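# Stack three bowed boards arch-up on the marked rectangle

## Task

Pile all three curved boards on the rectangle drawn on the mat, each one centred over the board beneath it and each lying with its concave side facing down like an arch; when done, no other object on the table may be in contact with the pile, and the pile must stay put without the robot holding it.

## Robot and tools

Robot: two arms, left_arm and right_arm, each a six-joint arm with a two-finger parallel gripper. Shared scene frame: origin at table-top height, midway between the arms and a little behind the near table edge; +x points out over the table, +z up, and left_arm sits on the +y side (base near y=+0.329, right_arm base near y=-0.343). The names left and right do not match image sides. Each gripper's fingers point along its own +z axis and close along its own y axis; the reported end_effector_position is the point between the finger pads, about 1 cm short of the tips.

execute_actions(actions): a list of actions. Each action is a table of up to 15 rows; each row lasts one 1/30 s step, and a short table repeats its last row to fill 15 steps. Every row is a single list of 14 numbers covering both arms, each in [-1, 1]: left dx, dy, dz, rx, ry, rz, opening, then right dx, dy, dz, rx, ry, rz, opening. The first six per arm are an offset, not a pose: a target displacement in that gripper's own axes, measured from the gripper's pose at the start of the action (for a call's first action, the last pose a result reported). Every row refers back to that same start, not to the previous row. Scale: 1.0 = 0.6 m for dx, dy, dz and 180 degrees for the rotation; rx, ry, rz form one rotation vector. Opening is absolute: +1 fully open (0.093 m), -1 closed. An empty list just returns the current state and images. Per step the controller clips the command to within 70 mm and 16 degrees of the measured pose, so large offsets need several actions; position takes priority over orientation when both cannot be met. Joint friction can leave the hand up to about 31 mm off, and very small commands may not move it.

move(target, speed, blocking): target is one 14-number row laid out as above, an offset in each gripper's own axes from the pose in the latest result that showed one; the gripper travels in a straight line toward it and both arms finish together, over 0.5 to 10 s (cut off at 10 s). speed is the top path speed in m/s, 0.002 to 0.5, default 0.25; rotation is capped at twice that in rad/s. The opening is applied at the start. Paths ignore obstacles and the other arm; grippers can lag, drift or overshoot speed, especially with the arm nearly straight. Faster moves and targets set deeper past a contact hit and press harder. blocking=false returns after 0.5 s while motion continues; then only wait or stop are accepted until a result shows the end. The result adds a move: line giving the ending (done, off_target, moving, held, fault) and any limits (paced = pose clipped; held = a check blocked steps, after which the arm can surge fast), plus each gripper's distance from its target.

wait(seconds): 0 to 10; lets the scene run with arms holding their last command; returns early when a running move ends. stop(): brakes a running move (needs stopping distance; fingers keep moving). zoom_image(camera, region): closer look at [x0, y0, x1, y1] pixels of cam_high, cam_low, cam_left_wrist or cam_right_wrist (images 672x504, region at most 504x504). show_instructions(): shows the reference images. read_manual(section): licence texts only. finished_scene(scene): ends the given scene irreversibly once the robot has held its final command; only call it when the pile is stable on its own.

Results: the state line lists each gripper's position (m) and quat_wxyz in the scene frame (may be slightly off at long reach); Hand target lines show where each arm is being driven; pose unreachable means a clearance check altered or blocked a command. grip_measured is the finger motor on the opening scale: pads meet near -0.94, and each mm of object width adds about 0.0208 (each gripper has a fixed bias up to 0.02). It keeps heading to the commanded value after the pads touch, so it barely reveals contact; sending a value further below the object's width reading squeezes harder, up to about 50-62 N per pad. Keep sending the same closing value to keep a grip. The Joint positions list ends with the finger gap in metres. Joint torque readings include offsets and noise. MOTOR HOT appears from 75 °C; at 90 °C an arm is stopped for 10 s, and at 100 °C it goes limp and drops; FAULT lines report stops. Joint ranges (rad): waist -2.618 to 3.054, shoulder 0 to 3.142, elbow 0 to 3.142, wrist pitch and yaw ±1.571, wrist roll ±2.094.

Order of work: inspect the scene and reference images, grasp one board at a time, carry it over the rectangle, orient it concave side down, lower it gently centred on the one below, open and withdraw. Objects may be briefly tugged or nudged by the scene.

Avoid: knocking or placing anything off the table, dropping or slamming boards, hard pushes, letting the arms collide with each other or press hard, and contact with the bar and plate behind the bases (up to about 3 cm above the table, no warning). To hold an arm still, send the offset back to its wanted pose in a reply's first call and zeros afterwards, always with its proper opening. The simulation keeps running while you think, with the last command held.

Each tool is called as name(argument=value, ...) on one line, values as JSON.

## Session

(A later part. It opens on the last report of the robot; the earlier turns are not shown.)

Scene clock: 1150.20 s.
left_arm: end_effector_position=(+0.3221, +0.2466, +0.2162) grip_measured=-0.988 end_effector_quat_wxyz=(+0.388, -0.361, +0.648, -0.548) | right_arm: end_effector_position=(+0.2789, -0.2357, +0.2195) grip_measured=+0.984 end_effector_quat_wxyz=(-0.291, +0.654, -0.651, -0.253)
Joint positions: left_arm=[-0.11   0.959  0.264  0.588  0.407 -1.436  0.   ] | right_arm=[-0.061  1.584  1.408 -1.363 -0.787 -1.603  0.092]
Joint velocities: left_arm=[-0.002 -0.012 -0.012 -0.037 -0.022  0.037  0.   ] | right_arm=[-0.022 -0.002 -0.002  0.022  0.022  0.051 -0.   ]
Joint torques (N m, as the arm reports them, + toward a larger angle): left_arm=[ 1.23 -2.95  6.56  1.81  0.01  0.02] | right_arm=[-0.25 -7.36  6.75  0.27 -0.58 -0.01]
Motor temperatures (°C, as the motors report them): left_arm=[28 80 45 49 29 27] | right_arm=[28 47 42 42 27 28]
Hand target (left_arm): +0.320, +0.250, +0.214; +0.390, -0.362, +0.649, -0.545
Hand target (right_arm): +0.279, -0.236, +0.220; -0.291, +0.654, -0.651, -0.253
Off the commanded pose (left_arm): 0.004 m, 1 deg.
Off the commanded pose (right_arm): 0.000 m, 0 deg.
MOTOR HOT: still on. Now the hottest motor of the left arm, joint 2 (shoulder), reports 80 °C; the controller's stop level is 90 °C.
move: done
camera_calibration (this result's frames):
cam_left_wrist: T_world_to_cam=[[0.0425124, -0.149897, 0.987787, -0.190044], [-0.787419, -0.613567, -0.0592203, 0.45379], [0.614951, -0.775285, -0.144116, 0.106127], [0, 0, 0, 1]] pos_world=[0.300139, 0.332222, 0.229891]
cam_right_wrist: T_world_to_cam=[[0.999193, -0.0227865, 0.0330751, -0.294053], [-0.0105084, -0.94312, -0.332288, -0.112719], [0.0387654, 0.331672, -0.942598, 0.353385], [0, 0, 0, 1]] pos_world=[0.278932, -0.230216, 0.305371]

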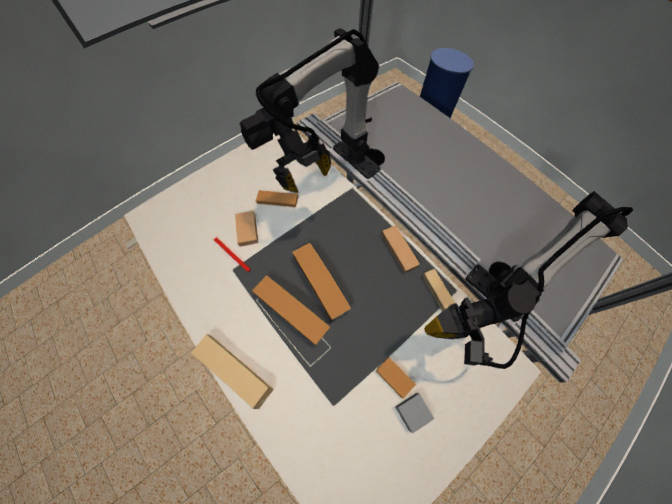

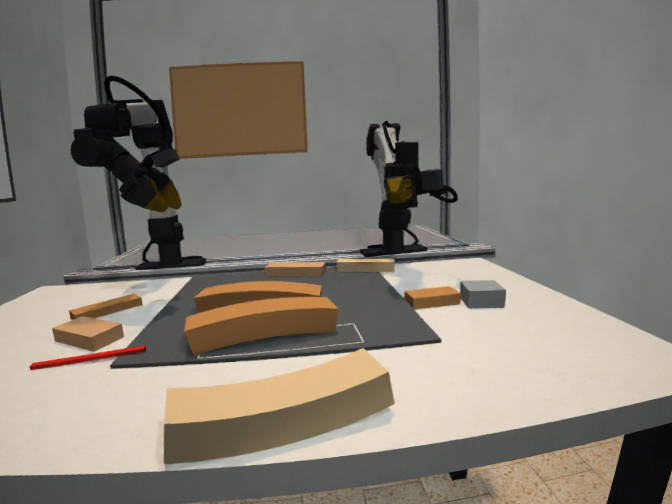

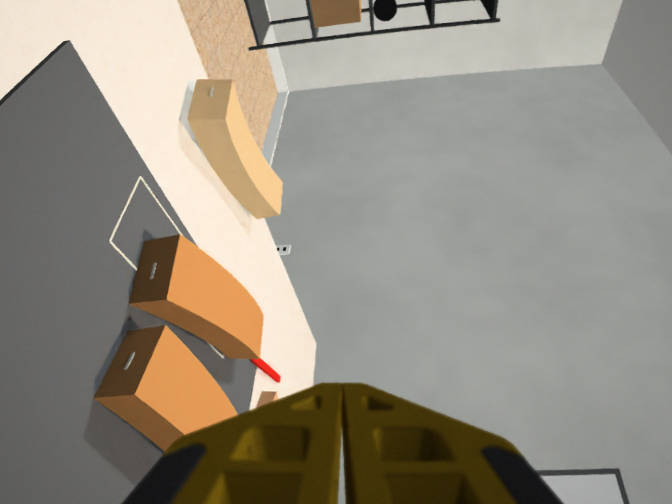

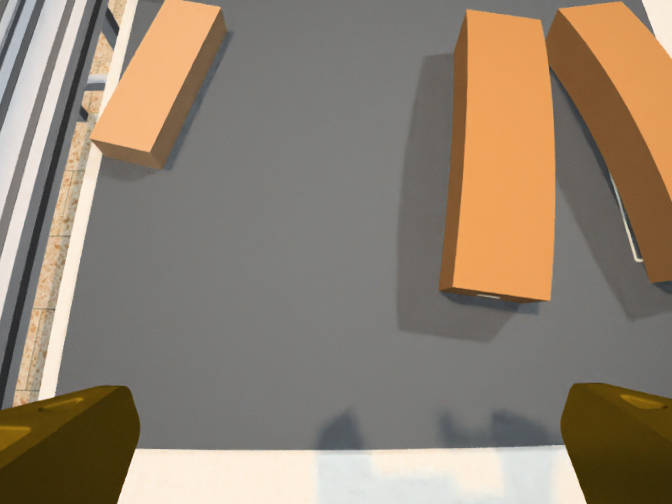

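wait(seconds=10)

wait(seconds=10)

wait(seconds=10)

wait(seconds=10)

Scene clock: 1170.60 s.
left_arm: end_effector_position=(+0.3221, +0.2465, +0.2158) grip_measured=-0.988 end_effector_quat_wxyz=(+0.387, -0.361, +0.648, -0.547) | right_arm: end_effector_position=(+0.2789, -0.2357, +0.2195) grip_measured=+0.984 end_effector_quat_wxyz=(-0.291, +0.654, -0.651, -0.253)
Joint positions: left_arm=[-0.11   0.959  0.264  0.586  0.407 -1.436  0.   ] | right_arm=[-0.061  1.584  1.408 -1.363 -0.787 -1.603  0.092]
Joint velocities: left_arm=[-0.027 -0.007 -0.022  0.007  0.037  0.007  0.   ] | right_arm=[-0.002 -0.002 -0.007 -0.051 -0.022  0.051  0.   ]
Joint torques (N m, as the arm reports them, + toward a larger angle): left_arm=[ 1.19 -2.85  6.4   1.76  0.   -0.01] | right_arm=[ 0.16 -7.29  7.04  0.3  -0.59 -0.01]
Motor temperatures (°C, as the motors report them): left_arm=[28 69 46 49 29 27] | right_arm=[28 46 42 41 27 28]
Hand target (left_arm): +0.320, +0.250, +0.214; +0.390, -0.362, +0.649, -0.545
Hand target (right_arm): +0.279, -0.236, +0.220; -0.291, +0.654, -0.651, -0.253
Off the commanded pose (left_arm): 0.004 m, 1 deg.
Off the commanded pose (right_arm): 0.000 m, 0 deg.
MOTOR HOT: cleared. Now the hottest motor of the left arm, joint 2 (shoulder), reports 69 °C.
wait: 10.00 s; at rest from the start
camera_calibration (this result's frames):
cam_left_wrist: T_world_to_cam=[[0.0438041, -0.150273, 0.987674, -0.190006], [-0.787741, -0.613235, -0.058366, 0.453526], [0.614447, -0.775475, -0.145239, 0.106527], [0, 0, 0, 1]] pos_world=[0.300129, 0.332174, 0.229607]
cam_right_wrist: T_world_to_cam=[[0.999193, -0.0227865, 0.0330751, -0.294053], [-0.0105084, -0.94312, -0.332288, -0.112719], [0.0387654, 0.331672, -0.942598, 0.353385], [0, 0, 0, 1]] pos_world=[0.278932, -0.230216, 0.305371]

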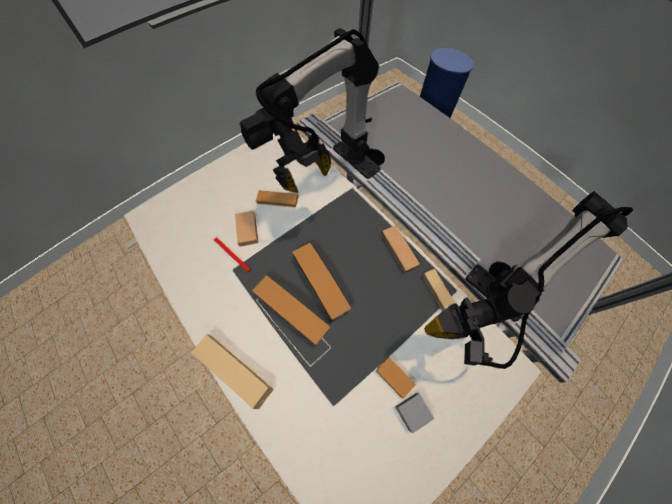

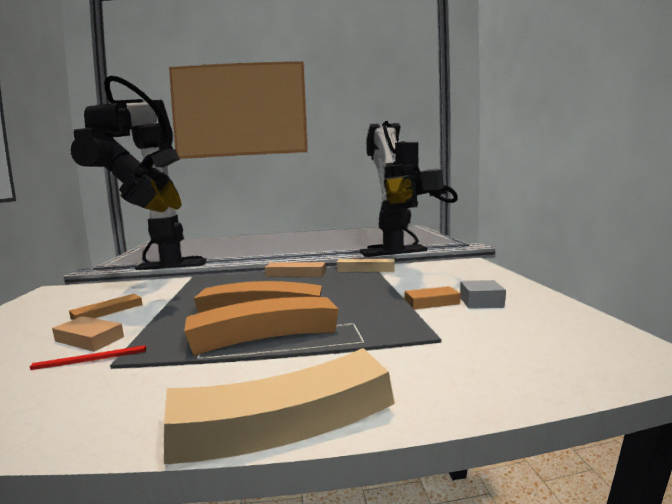

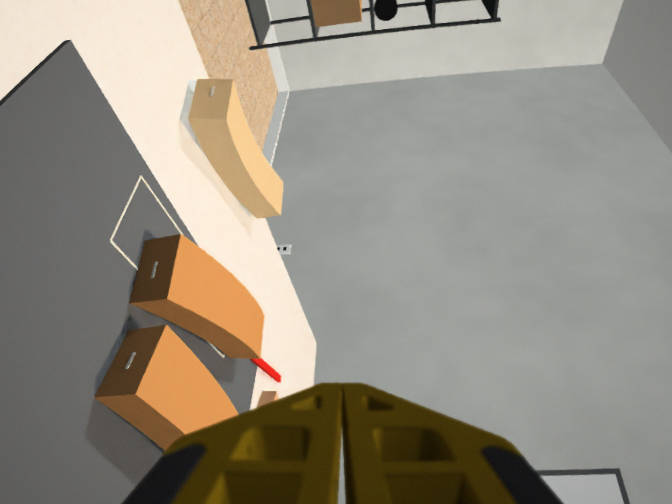

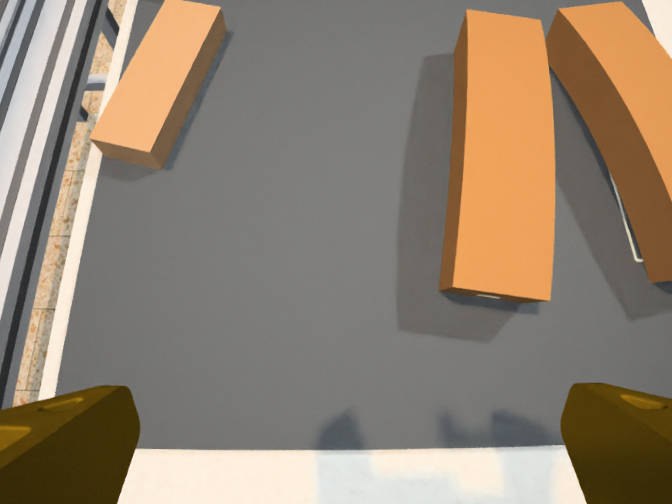

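Scene clock: 1180.60 s.
left_arm: end_effector_position=(+0.3221, +0.2465, +0.2158) grip_measured=-0.988 end_effector_quat_wxyz=(+0.387, -0.361, +0.648, -0.547) | right_arm: end_effector_position=(+0.2789, -0.2357, +0.2195) grip_measured=+0.984 end_effector_quat_wxyz=(-0.291, +0.654, -0.651, -0.253)
Joint positions: left_arm=[-0.11   0.959  0.264  0.586  0.407 -1.436  0.   ] | right_arm=[-0.061  1.584  1.408 -1.363 -0.787 -1.603  0.092]
Joint velocities: left_arm=[-0.017 -0.007 -0.027 -0.051 -0.037  0.051  0.   ] | right_arm=[-0.027 -0.002 -0.007  0.007 -0.022 -0.051  0.   ]
Joint torques (N m, as the arm reports them, + toward a larger angle): left_arm=[ 1.06 -2.85  6.45  1.77 -0.01  0.02] | right_arm=[-0.13 -7.31  6.69  0.34 -0.63 -0.01]
Motor temperatures (°C, as the motors report them): left_arm=[28 65 46 49 29 27] | right_arm=[28 46 42 40 27 28]
Hand target (left_arm): +0.320, +0.250, +0.214; +0.390, -0.362, +0.649, -0.545
Hand target (right_arm): +0.279, -0.236, +0.220; -0.291, +0.654, -0.651, -0.253
Off the commanded pose (left_arm): 0.004 m, 1 deg.
Off the commanded pose (right_arm): 0.000 m, 0 deg.
wait: 10.00 s; at rest by 0.17 s
camera_calibration (this result's frames):
cam_left_wrist: T_world_to_cam=[[0.0438041, -0.150273, 0.987674, -0.190006], [-0.787741, -0.613235, -0.058366, 0.453526], [0.614447, -0.775475, -0.145239, 0.106527], [0, 0, 0, 1]] pos_world=[0.300129, 0.332174, 0.229607]
cam_right_wrist: T_world_to_cam=[[0.999193, -0.0227865, 0.0330751, -0.294053], [-0.0105084, -0.94312, -0.332288, -0.112719], [0.0387654, 0.331672, -0.942598, 0.353385], [0, 0, 0, 1]] pos_world=[0.278932, -0.230216, 0.305371]

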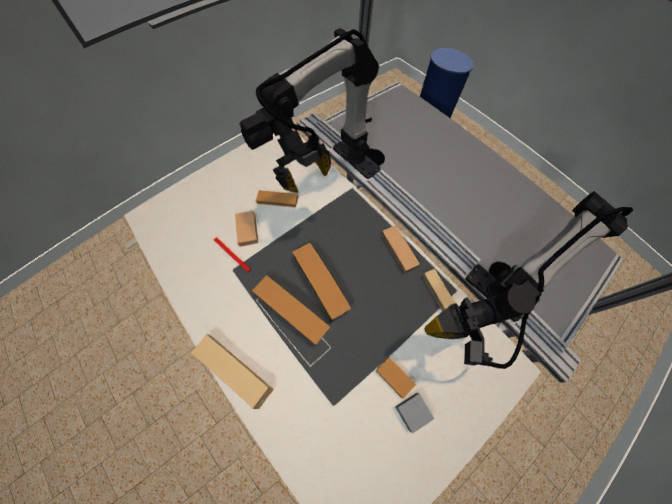

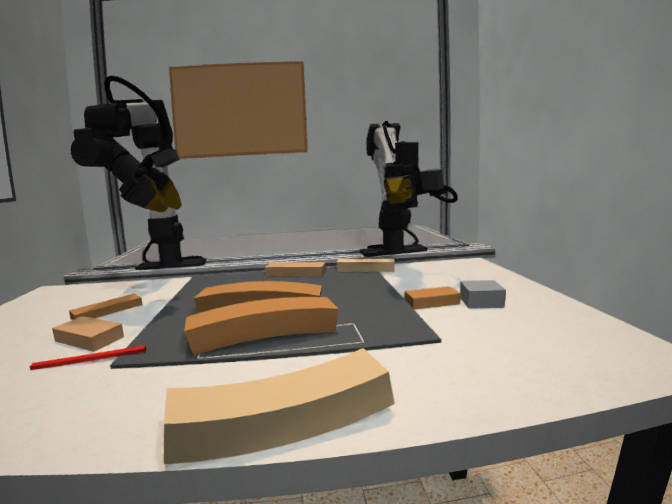

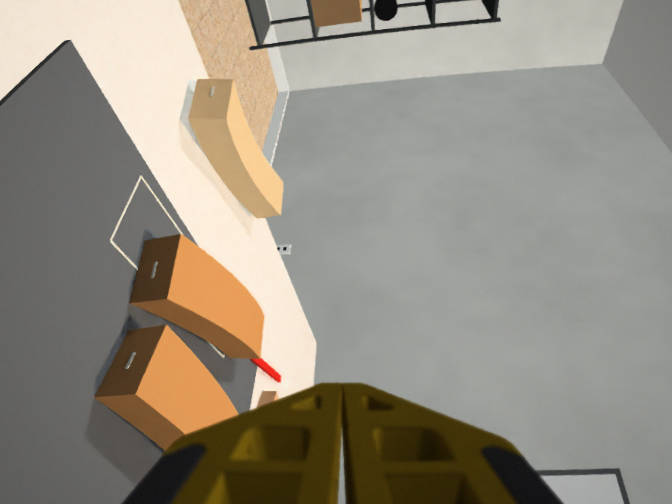

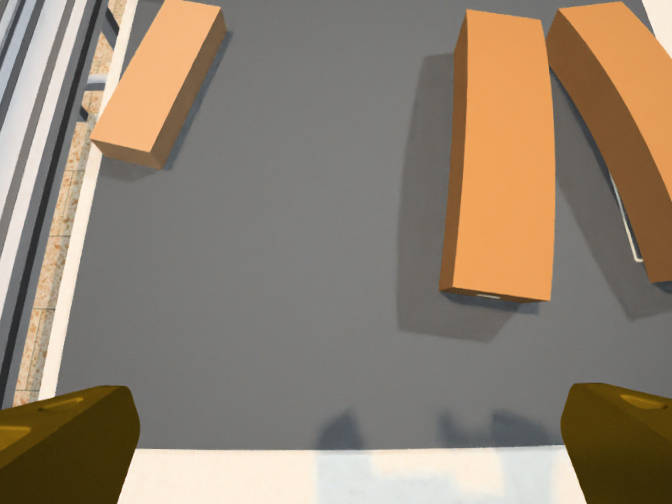

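Scene clock: 1190.60 s.
left_arm: end_effector_position=(+0.3221, +0.2465, +0.2158) grip_measured=-0.988 end_effector_quat_wxyz=(+0.387, -0.361, +0.648, -0.547) | right_arm: end_effector_position=(+0.2789, -0.2357, +0.2195) grip_measured=+0.984 end_effector_quat_wxyz=(-0.291, +0.654, -0.651, -0.253)
Joint positions: left_arm=[-0.11   0.959  0.264  0.586  0.407 -1.436  0.   ] | right_arm=[-0.061  1.584  1.408 -1.363 -0.787 -1.603  0.092]
Joint velocities: left_arm=[ 0.007 -0.002 -0.012  0.051  0.007 -0.081  0.   ] | right_arm=[-0.002 -0.012 -0.007  0.022 -0.051 -0.007  0.   ]
Joint torques (N m, as the arm reports them, + toward a larger angle): left_arm=[ 1.14 -2.98  6.35  1.76  0.05  0.05] | right_arm=[-0.19 -7.21  6.79  0.34 -0.69  0.  ]
Motor temperatures (°C, as the motors report them): left_arm=[28 63 46 49 29 27] | right_arm=[28 46 42 40 27 28]
Hand target (left_arm): +0.320, +0.250, +0.214; +0.390, -0.362, +0.649, -0.545
Hand target (right_arm): +0.279, -0.236, +0.220; -0.291, +0.654, -0.651, -0.253
Off the commanded pose (left_arm): 0.004 m, 1 deg.
Off the commanded pose (right_arm): 0.000 m, 0 deg.
wait: 10.00 s; at rest by 0.17 s
camera_calibration (this result's frames):
cam_left_wrist: T_world_to_cam=[[0.0438041, -0.150273, 0.987674, -0.190006], [-0.787741, -0.613235, -0.058366, 0.453526], [0.614447, -0.775475, -0.145239, 0.106527], [0, 0, 0, 1]] pos_world=[0.300129, 0.332174, 0.229607]
cam_right_wrist: T_world_to_cam=[[0.999193, -0.0227865, 0.0330751, -0.294053], [-0.0105084, -0.94312, -0.332288, -0.112719], [0.0387654, 0.331672, -0.942598, 0.353385], [0, 0, 0, 1]] pos_world=[0.278932, -0.230216, 0.305371]

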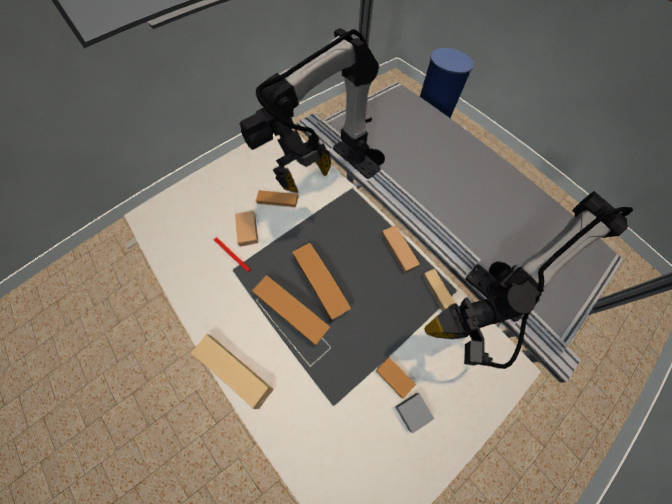

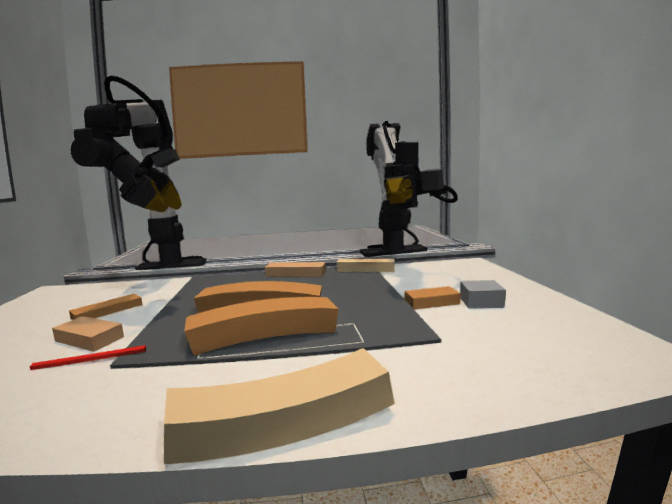

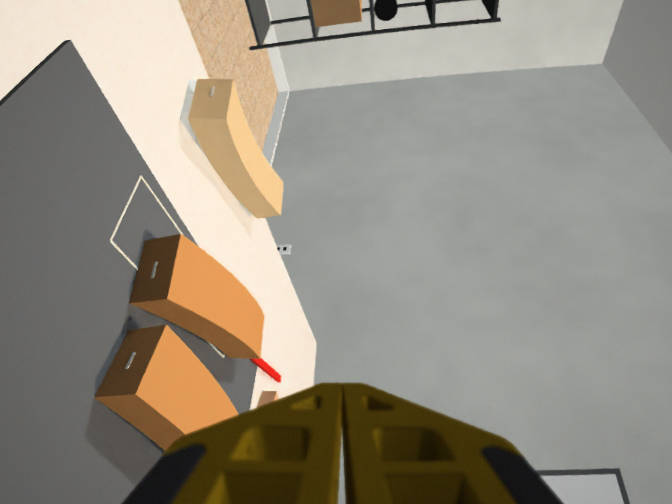

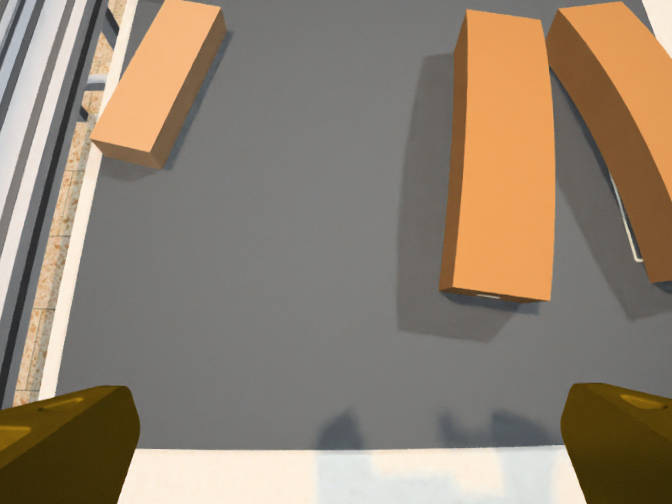

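Scene clock: 1200.60 s.
left_arm: end_effector_position=(+0.3221, +0.2465, +0.2158) grip_measured=-0.988 end_effector_quat_wxyz=(+0.387, -0.361, +0.648, -0.547) | right_arm: end_effector_position=(+0.2789, -0.2357, +0.2195) grip_measured=+0.984 end_effector_quat_wxyz=(-0.291, +0.654, -0.651, -0.253)
Joint positions: left_arm=[-0.11   0.959  0.264  0.586  0.407 -1.436  0.   ] | right_arm=[-0.061  1.584  1.408 -1.363 -0.787 -1.603  0.092]
Joint velocities: left_arm=[ 0.007  0.002 -0.002  0.095 -0.051  0.022  0.   ] | right_arm=[-0.022  0.007  0.012  0.007  0.022  0.007  0.   ]
Joint torques (N m, as the arm reports them, + toward a larger angle): left_arm=[ 1.1  -2.98  6.51  1.76  0.04  0.01] | right_arm=[-0.03 -7.25  6.81  0.29 -0.64 -0.01]
Motor temperatures (°C, as the motors report them): left_arm=[28 60 46 50 29 27] | right_arm=[28 46 42 40 27 28]
Hand target (left_arm): +0.320, +0.250, +0.214; +0.390, -0.362, +0.649, -0.545
Hand target (right_arm): +0.279, -0.236, +0.220; -0.291, +0.654, -0.651, -0.253
Off the commanded pose (left_arm): 0.004 m, 1 deg.
Off the commanded pose (right_arm): 0.000 m, 0 deg.
wait: 10.00 s; at rest by 0.17 s
camera_calibration (this result's frames):
cam_left_wrist: T_world_to_cam=[[0.0438041, -0.150273, 0.987674, -0.190006], [-0.787741, -0.613235, -0.058366, 0.453526], [0.614447, -0.775475, -0.145239, 0.106527], [0, 0, 0, 1]] pos_world=[0.300129, 0.332174, 0.229607]
cam_right_wrist: T_world_to_cam=[[0.999193, -0.0227865, 0.0330751, -0.294053], [-0.0105084, -0.94312, -0.332288, -0.112719], [0.0387654, 0.331672, -0.942598, 0.353385], [0, 0, 0, 1]] pos_world=[0.278932, -0.230216, 0.305371]

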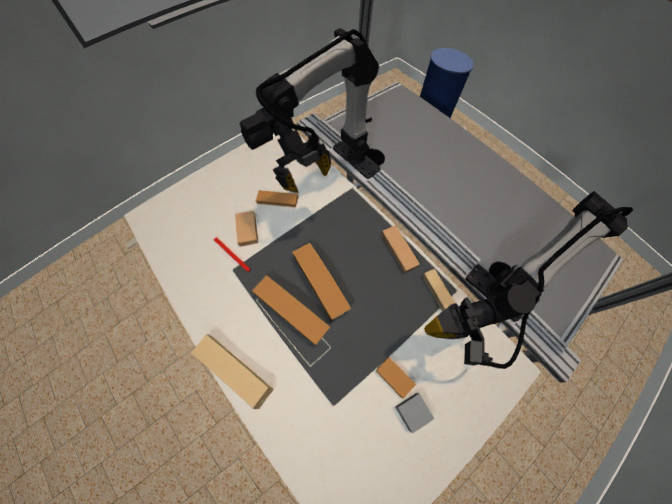

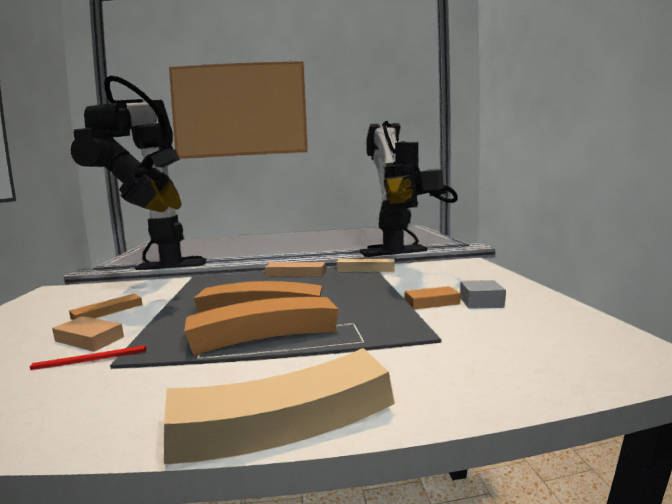

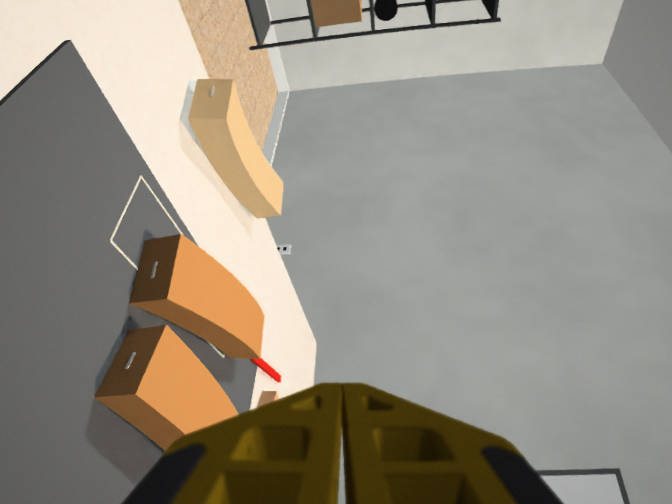

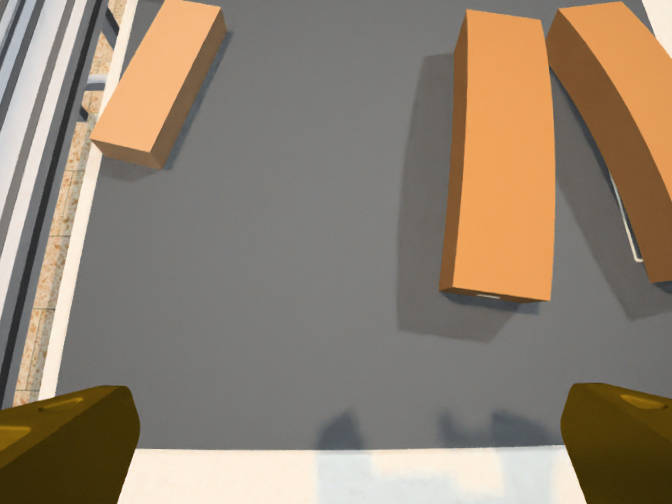

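move(target=[-0.035,0.11,0.737,-0.1,0,0,-1, 0,0,0,0,0,0,1], speed=0.35)

move(target=[0,0.1,0.04,0,0,0,-1, 0,0,0,0,0,0,1], speed=0.06)

move(target=[0.12,0.08,-0.10,0,0,0,-1, 0,0,0,0,0,0,1], speed=0.05)

Scene clock: 1207.47 s.
left_arm: end_effector_position=(+0.7261, +0.0872, +0.1077) grip_measured=-0.988 end_effector_quat_wxyz=(+0.350, -0.408, +0.705, -0.462) | right_arm: end_effector_position=(+0.2789, -0.2357, +0.2195) grip_measured=+0.984 end_effector_quat_wxyz=(-0.291, +0.654, -0.651, -0.253)
Joint positions: left_arm=[-0.371  3.003  2.823 -0.156  0.097 -1.43   0.   ] | right_arm=[-0.061  1.584  1.408 -1.363 -0.787 -1.603  0.092]
Joint velocities: left_arm=[ 0.012 -0.022 -0.002 -0.081  0.022  0.007  0.   ] | right_arm=[-0.017 -0.002  0.002  0.007  0.051 -0.007  0.001]
Joint torques (N m, as the arm reports them, + toward a larger angle): left_arm=[ -0.38 -14.97   9.28   1.76  -0.19  -0.01] | right_arm=[-0.15 -7.22  6.78  0.33 -0.68  0.02]
Motor temperatures (°C, as the motors report them): left_arm=[28 61 46 50 29 27] | right_arm=[28 46 42 39 27 28]
Hand target (left_arm): +0.726, +0.084, +0.113; +0.354, -0.407, +0.703, -0.463
Hand target (right_arm): +0.279, -0.236, +0.220; -0.291, +0.654, -0.651, -0.253
Off the commanded pose (left_arm): 0.003 m, 5 deg.
Off the commanded pose (right_arm): 0.000 m, 0 deg.
elbow stopped short (left arm): the move would have taken joint 3 (elbow) straighter than the controller allows; a more bent joint 3 avoids this.
move: off_target (left_arm)
camera_calibration (this result's frames):
cam_left_wrist: T_world_to_cam=[[0.252514, -0.248993, 0.935008, -0.262175], [-0.760988, -0.647927, 0.0329737, 0.641538], [0.597607, -0.719856, -0.353091, -0.251248], [0, 0, 0, 1]] pos_world=[0.704554, 0.169528, 0.135269]
cam_right_wrist: T_world_to_cam=[[0.999193, -0.0227865, 0.0330751, -0.294053], [-0.0105084, -0.94312, -0.332288, -0.112719], [0.0387654, 0.331672, -0.942598, 0.353385], [0, 0, 0, 1]] pos_world=[0.278932, -0.230216, 0.305371]

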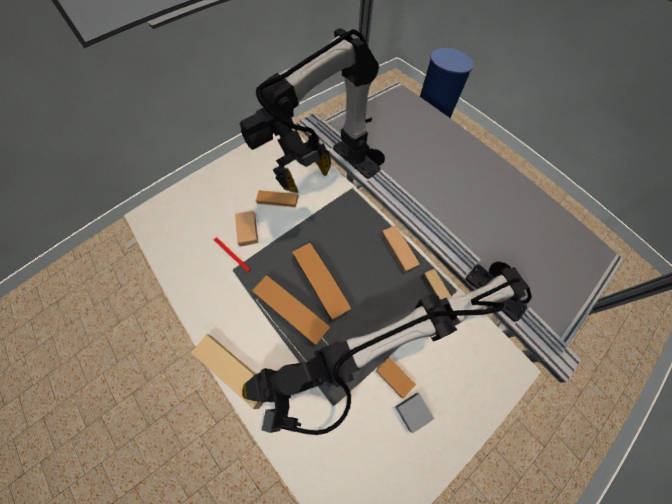

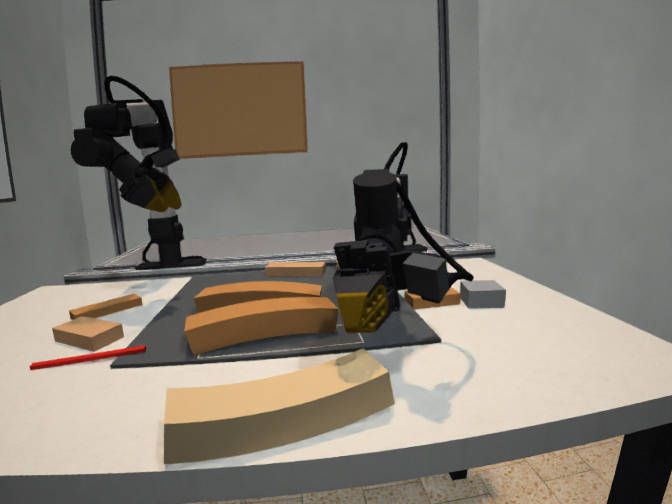

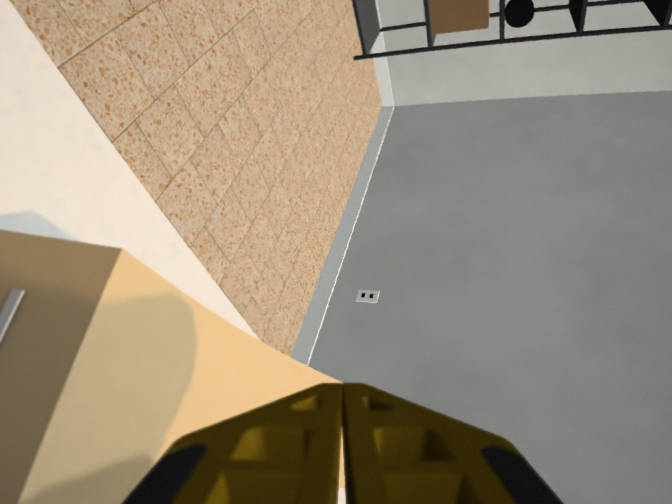

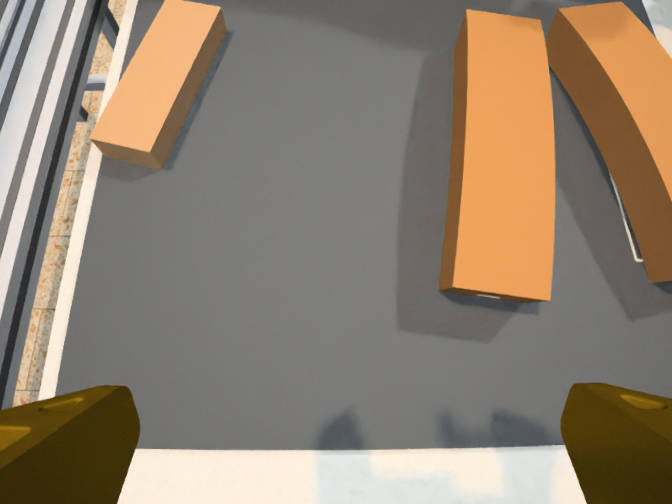

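Scene clock: 1209.37 s.
left_arm: end_effector_position=(+0.7339, +0.0850, +0.0714) grip_measured=-0.988 end_effector_quat_wxyz=(+0.370, -0.395, +0.687, -0.485) | right_arm: end_effector_position=(+0.2789, -0.2357, +0.2195) grip_measured=+0.984 end_effector_quat_wxyz=(-0.291, +0.654, -0.651, -0.253)
Joint positions: left_arm=[-0.371  3.113  2.836  0.017  0.099 -1.43   0.   ] | right_arm=[-0.061  1.584  1.408 -1.363 -0.787 -1.603  0.092]
Joint velocities: left_arm=[0.002 0.012 0.002 0.022 0.007 0.007 0.   ] | right_arm=[-0.002  0.007 -0.002  0.037 -0.007  0.037 -0.   ]
Joint torques (N m, as the arm reports them, + toward a larger angle): left_arm=[  0.74 -13.38   8.24   1.45  -0.03   0.02] | right_arm=[-0.34 -7.25  6.75  0.37 -0.64  0.04]
Motor temperatures (°C, as the motors report them): left_arm=[28 63 46 50 29 27] | right_arm=[28 46 42 39 27 28]
Hand target (left_arm): +0.731, +0.092, +0.044; +0.353, -0.408, +0.702, -0.465
Hand target (right_arm): +0.279, -0.236, +0.220; -0.291, +0.654, -0.651, -0.253
Off the commanded pose (left_arm): 0.029 m, 4 deg.
Off the commanded pose (right_arm): 0.000 m, 0 deg.
elbow stopped short (left arm): the move would have taken joint 3 (elbow) straighter than the controller allows; a more bent joint 3 avoids this.
joint sent to its limit (left arm) — the command would take joint 2 (shoulder) past its upper limit, so that joint was sent only as far as its limit.
move: off_target (left_arm)
camera_calibration (this result's frames):
cam_left_wrist: T_world_to_cam=[[0.184405, -0.228298, 0.955968, -0.183973], [-0.763868, -0.645337, -0.00676613, 0.651991], [0.618467, -0.728985, -0.293393, -0.289035], [0, 0, 0, 1]] pos_world=[0.710719, 0.168051, 0.0954825]
cam_right_wrist: T_world_to_cam=[[0.999193, -0.0227865, 0.0330751, -0.294053], [-0.0105084, -0.94312, -0.332288, -0.112719], [0.0387654, 0.331672, -0.942598, 0.353385], [0, 0, 0, 1]] pos_world=[0.278932, -0.230216, 0.305371]

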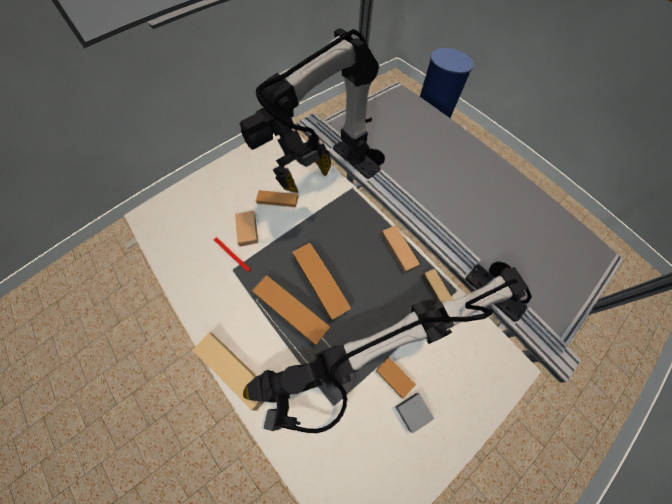

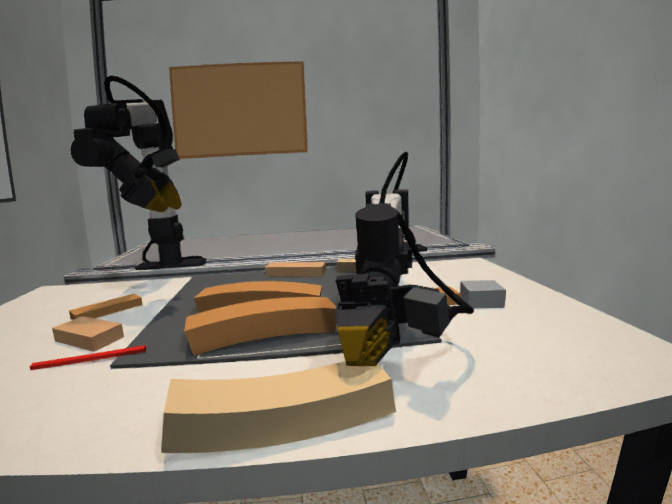

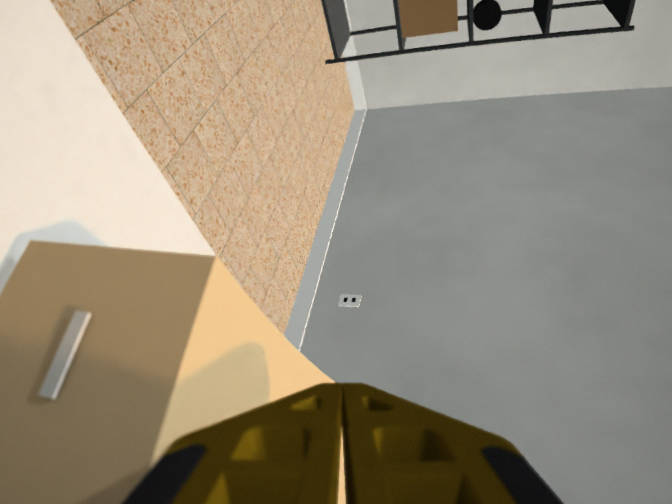

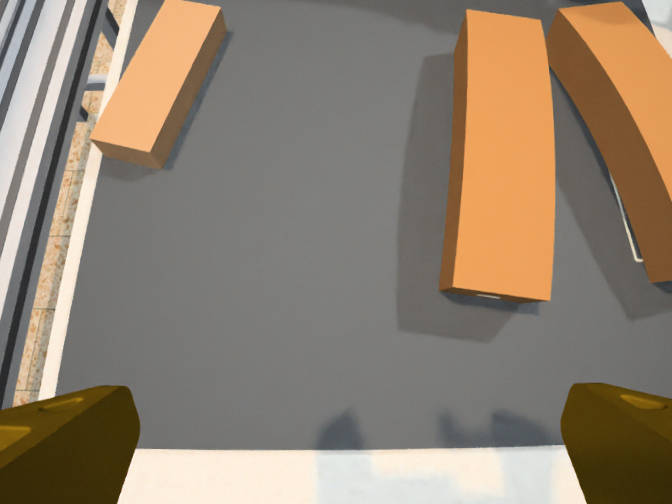

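Scene clock: 1211.83 s.
left_arm: end_effector_position=(+0.6565, +0.0604, +0.0710) grip_measured=-0.988 end_effector_quat_wxyz=(+0.403, -0.382, +0.653, -0.515) | right_arm: end_effector_position=(+0.2789, -0.2357, +0.2195) grip_measured=+0.984 end_effector_quat_wxyz=(-0.291, +0.654, -0.651, -0.253)
Joint positions: left_arm=[-0.463  2.694  1.85   0.699 -0.012 -1.453  0.   ] | right_arm=[-0.061  1.584  1.408 -1.363 -0.787 -1.603  0.092]
Joint velocities: left_arm=[ 0.002 -0.007 -0.022  0.051 -0.022  0.051  0.   ] | right_arm=[-0.002 -0.007 -0.007 -0.007  0.037  0.007 -0.001]
Joint torques (N m, as the arm reports them, + toward a larger angle): left_arm=[ -1.37 -13.6    3.73   1.38  -0.05  -0.07] | right_arm=[-0.35 -7.56  6.87  0.28 -0.65  0.  ]
Motor temperatures (°C, as the motors report them): left_arm=[28 65 46 50 29 27] | right_arm=[28 45 42 39 27 28]
Hand target (left_arm): +0.641, +0.054, +0.033; +0.371, -0.394, +0.687, -0.485
Hand target (right_arm): +0.279, -0.236, +0.220; -0.291, +0.654, -0.651, -0.253
Off the commanded pose (left_arm): 0.043 m, 7 deg.
Off the commanded pose (right_arm): 0.000 m, 0 deg.
move: off_target (left_arm)
camera_calibration (this result's frames):
cam_left_wrist: T_world_to_cam=[[0.083589, -0.187861, 0.978632, -0.112818], [-0.747419, -0.661349, -0.0631141, 0.571132], [0.659074, -0.726172, -0.195692, -0.293022], [0, 0, 0, 1]] pos_world=[0.629428, 0.143739, 0.0891118]
cam_right_wrist: T_world_to_cam=[[0.999193, -0.0227865, 0.0330751, -0.294053], [-0.0105084, -0.94312, -0.332288, -0.112719], [0.0387654, 0.331672, -0.942598, 0.353385], [0, 0, 0, 1]] pos_world=[0.278932, -0.230216, 0.305371]

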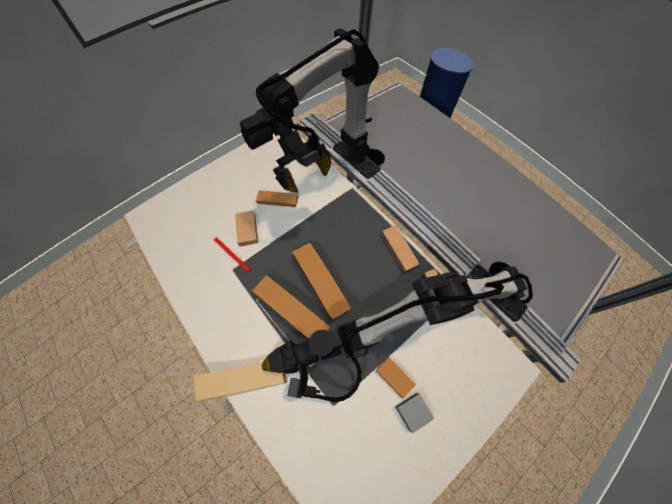

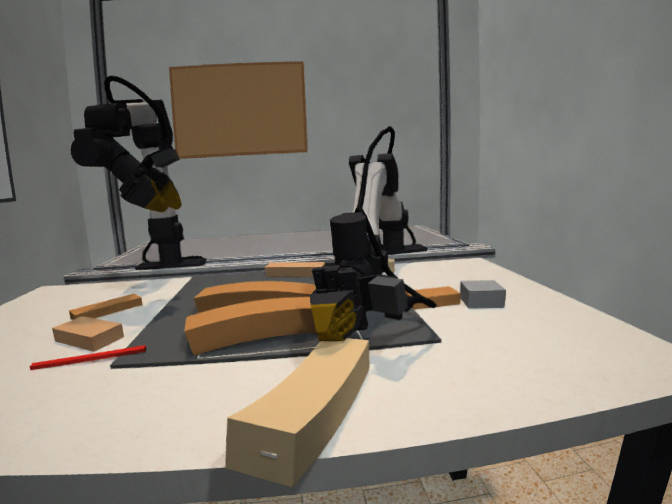

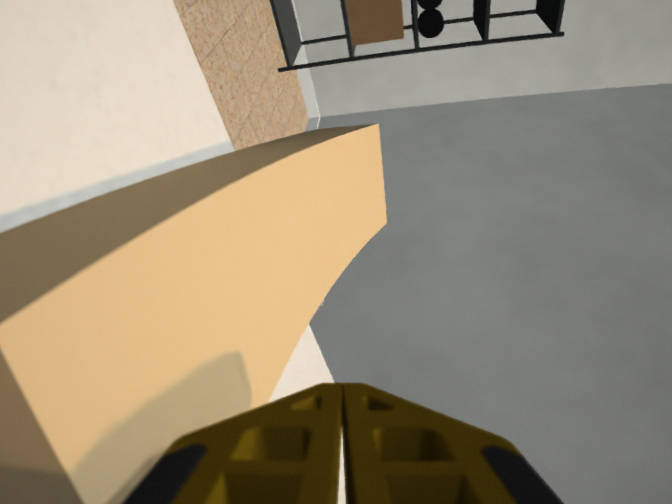

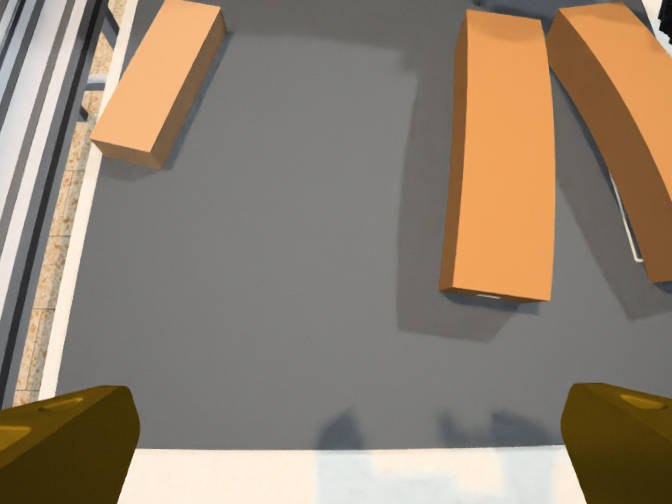

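move(target=[0,-0.12,-0.25,0,0,0.5,1, 0,0,0,0,0,0,1])

Scene clock: 1222.63 s.
left_arm: end_effector_position=(+0.5283, +0.1063, +0.1533) grip_measured=+1.000 end_effector_quat_wxyz=(+0.639, +0.190, +0.741, -0.080) | right_arm: end_effector_position=(+0.2789, -0.2357, +0.2195) grip_measured=+0.984 end_effector_quat_wxyz=(-0.291, +0.654, -0.651, -0.253)
Joint positions: left_arm=[-0.476  2.069  1.079  0.817 -0.026  0.106  0.093] | right_arm=[-0.061  1.584  1.408 -1.363 -0.787 -1.603  0.092]
Joint velocities: left_arm=[-0.002  0.002  0.002 -0.007 -0.022  0.066  0.   ] | right_arm=[ 0.002 -0.012 -0.002 -0.022 -0.022  0.037  0.001]
Joint torques (N m, as the arm reports them, + toward a larger angle): left_arm=[ -0.84 -11.51   4.9    2.09  -0.17  -0.03] | right_arm=[-0.27 -7.34  6.87  0.3  -0.58  0.04]
Motor temperatures (°C, as the motors report them): left_arm=[28 71 45 49 29 27] | right_arm=[28 45 42 39 28 28]
Hand target (left_arm): +0.524, +0.104, +0.162; +0.649, +0.192, +0.732, -0.079
Hand target (right_arm): +0.279, -0.236, +0.220; -0.291, +0.654, -0.651, -0.253
Off the commanded pose (left_arm): 0.011 m, 2 deg.
Off the commanded pose (right_arm): 0.000 m, 0 deg.
move: off_target (left_arm)
camera_calibration (this result's frames):
cam_left_wrist: T_world_to_cam=[[-0.380881, -0.914877, -0.133899, 0.319185], [-0.498442, 0.32513, -0.803646, 0.388021], [0.778772, -0.239353, -0.579849, -0.215161], [0, 0, 0, 1]] pos_world=[0.482539, 0.114358, 0.229809]
cam_right_wrist: T_world_to_cam=[[0.999193, -0.0227865, 0.0330751, -0.294053], [-0.0105084, -0.94312, -0.332288, -0.112719], [0.0387654, 0.331672, -0.942598, 0.353385], [0, 0, 0, 1]] pos_world=[0.278932, -0.230216, 0.305371]

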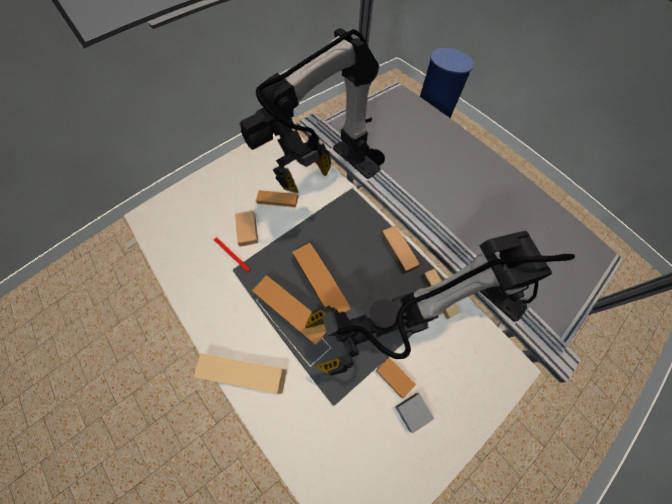

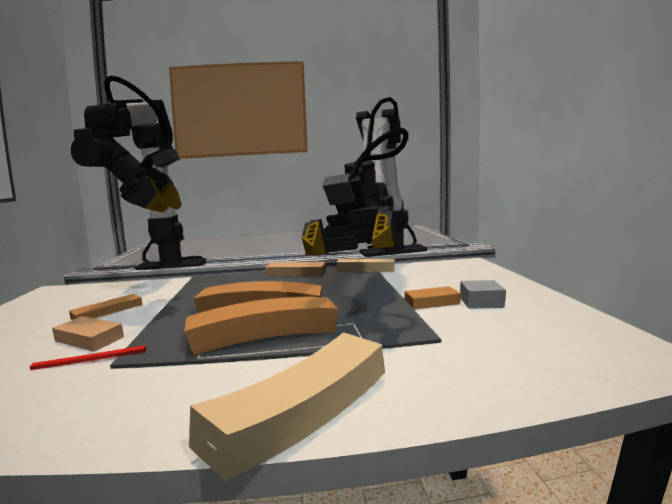

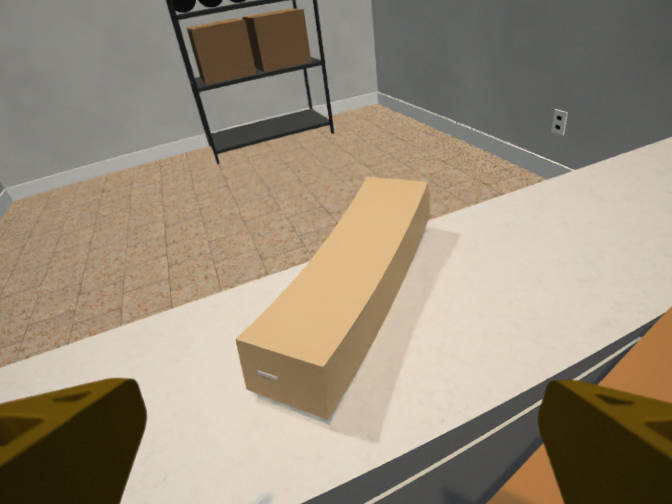

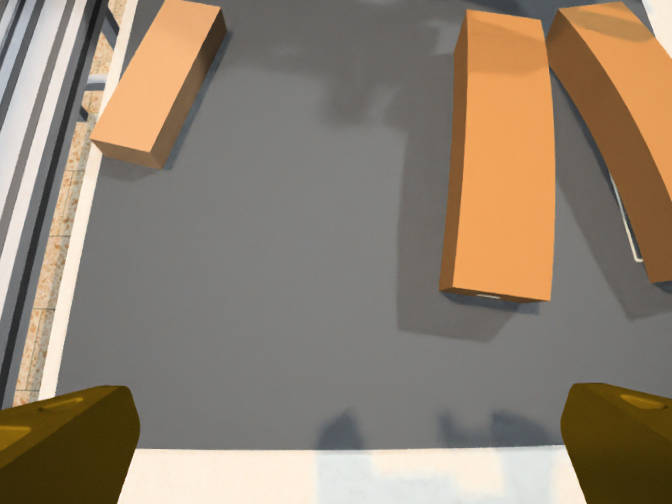

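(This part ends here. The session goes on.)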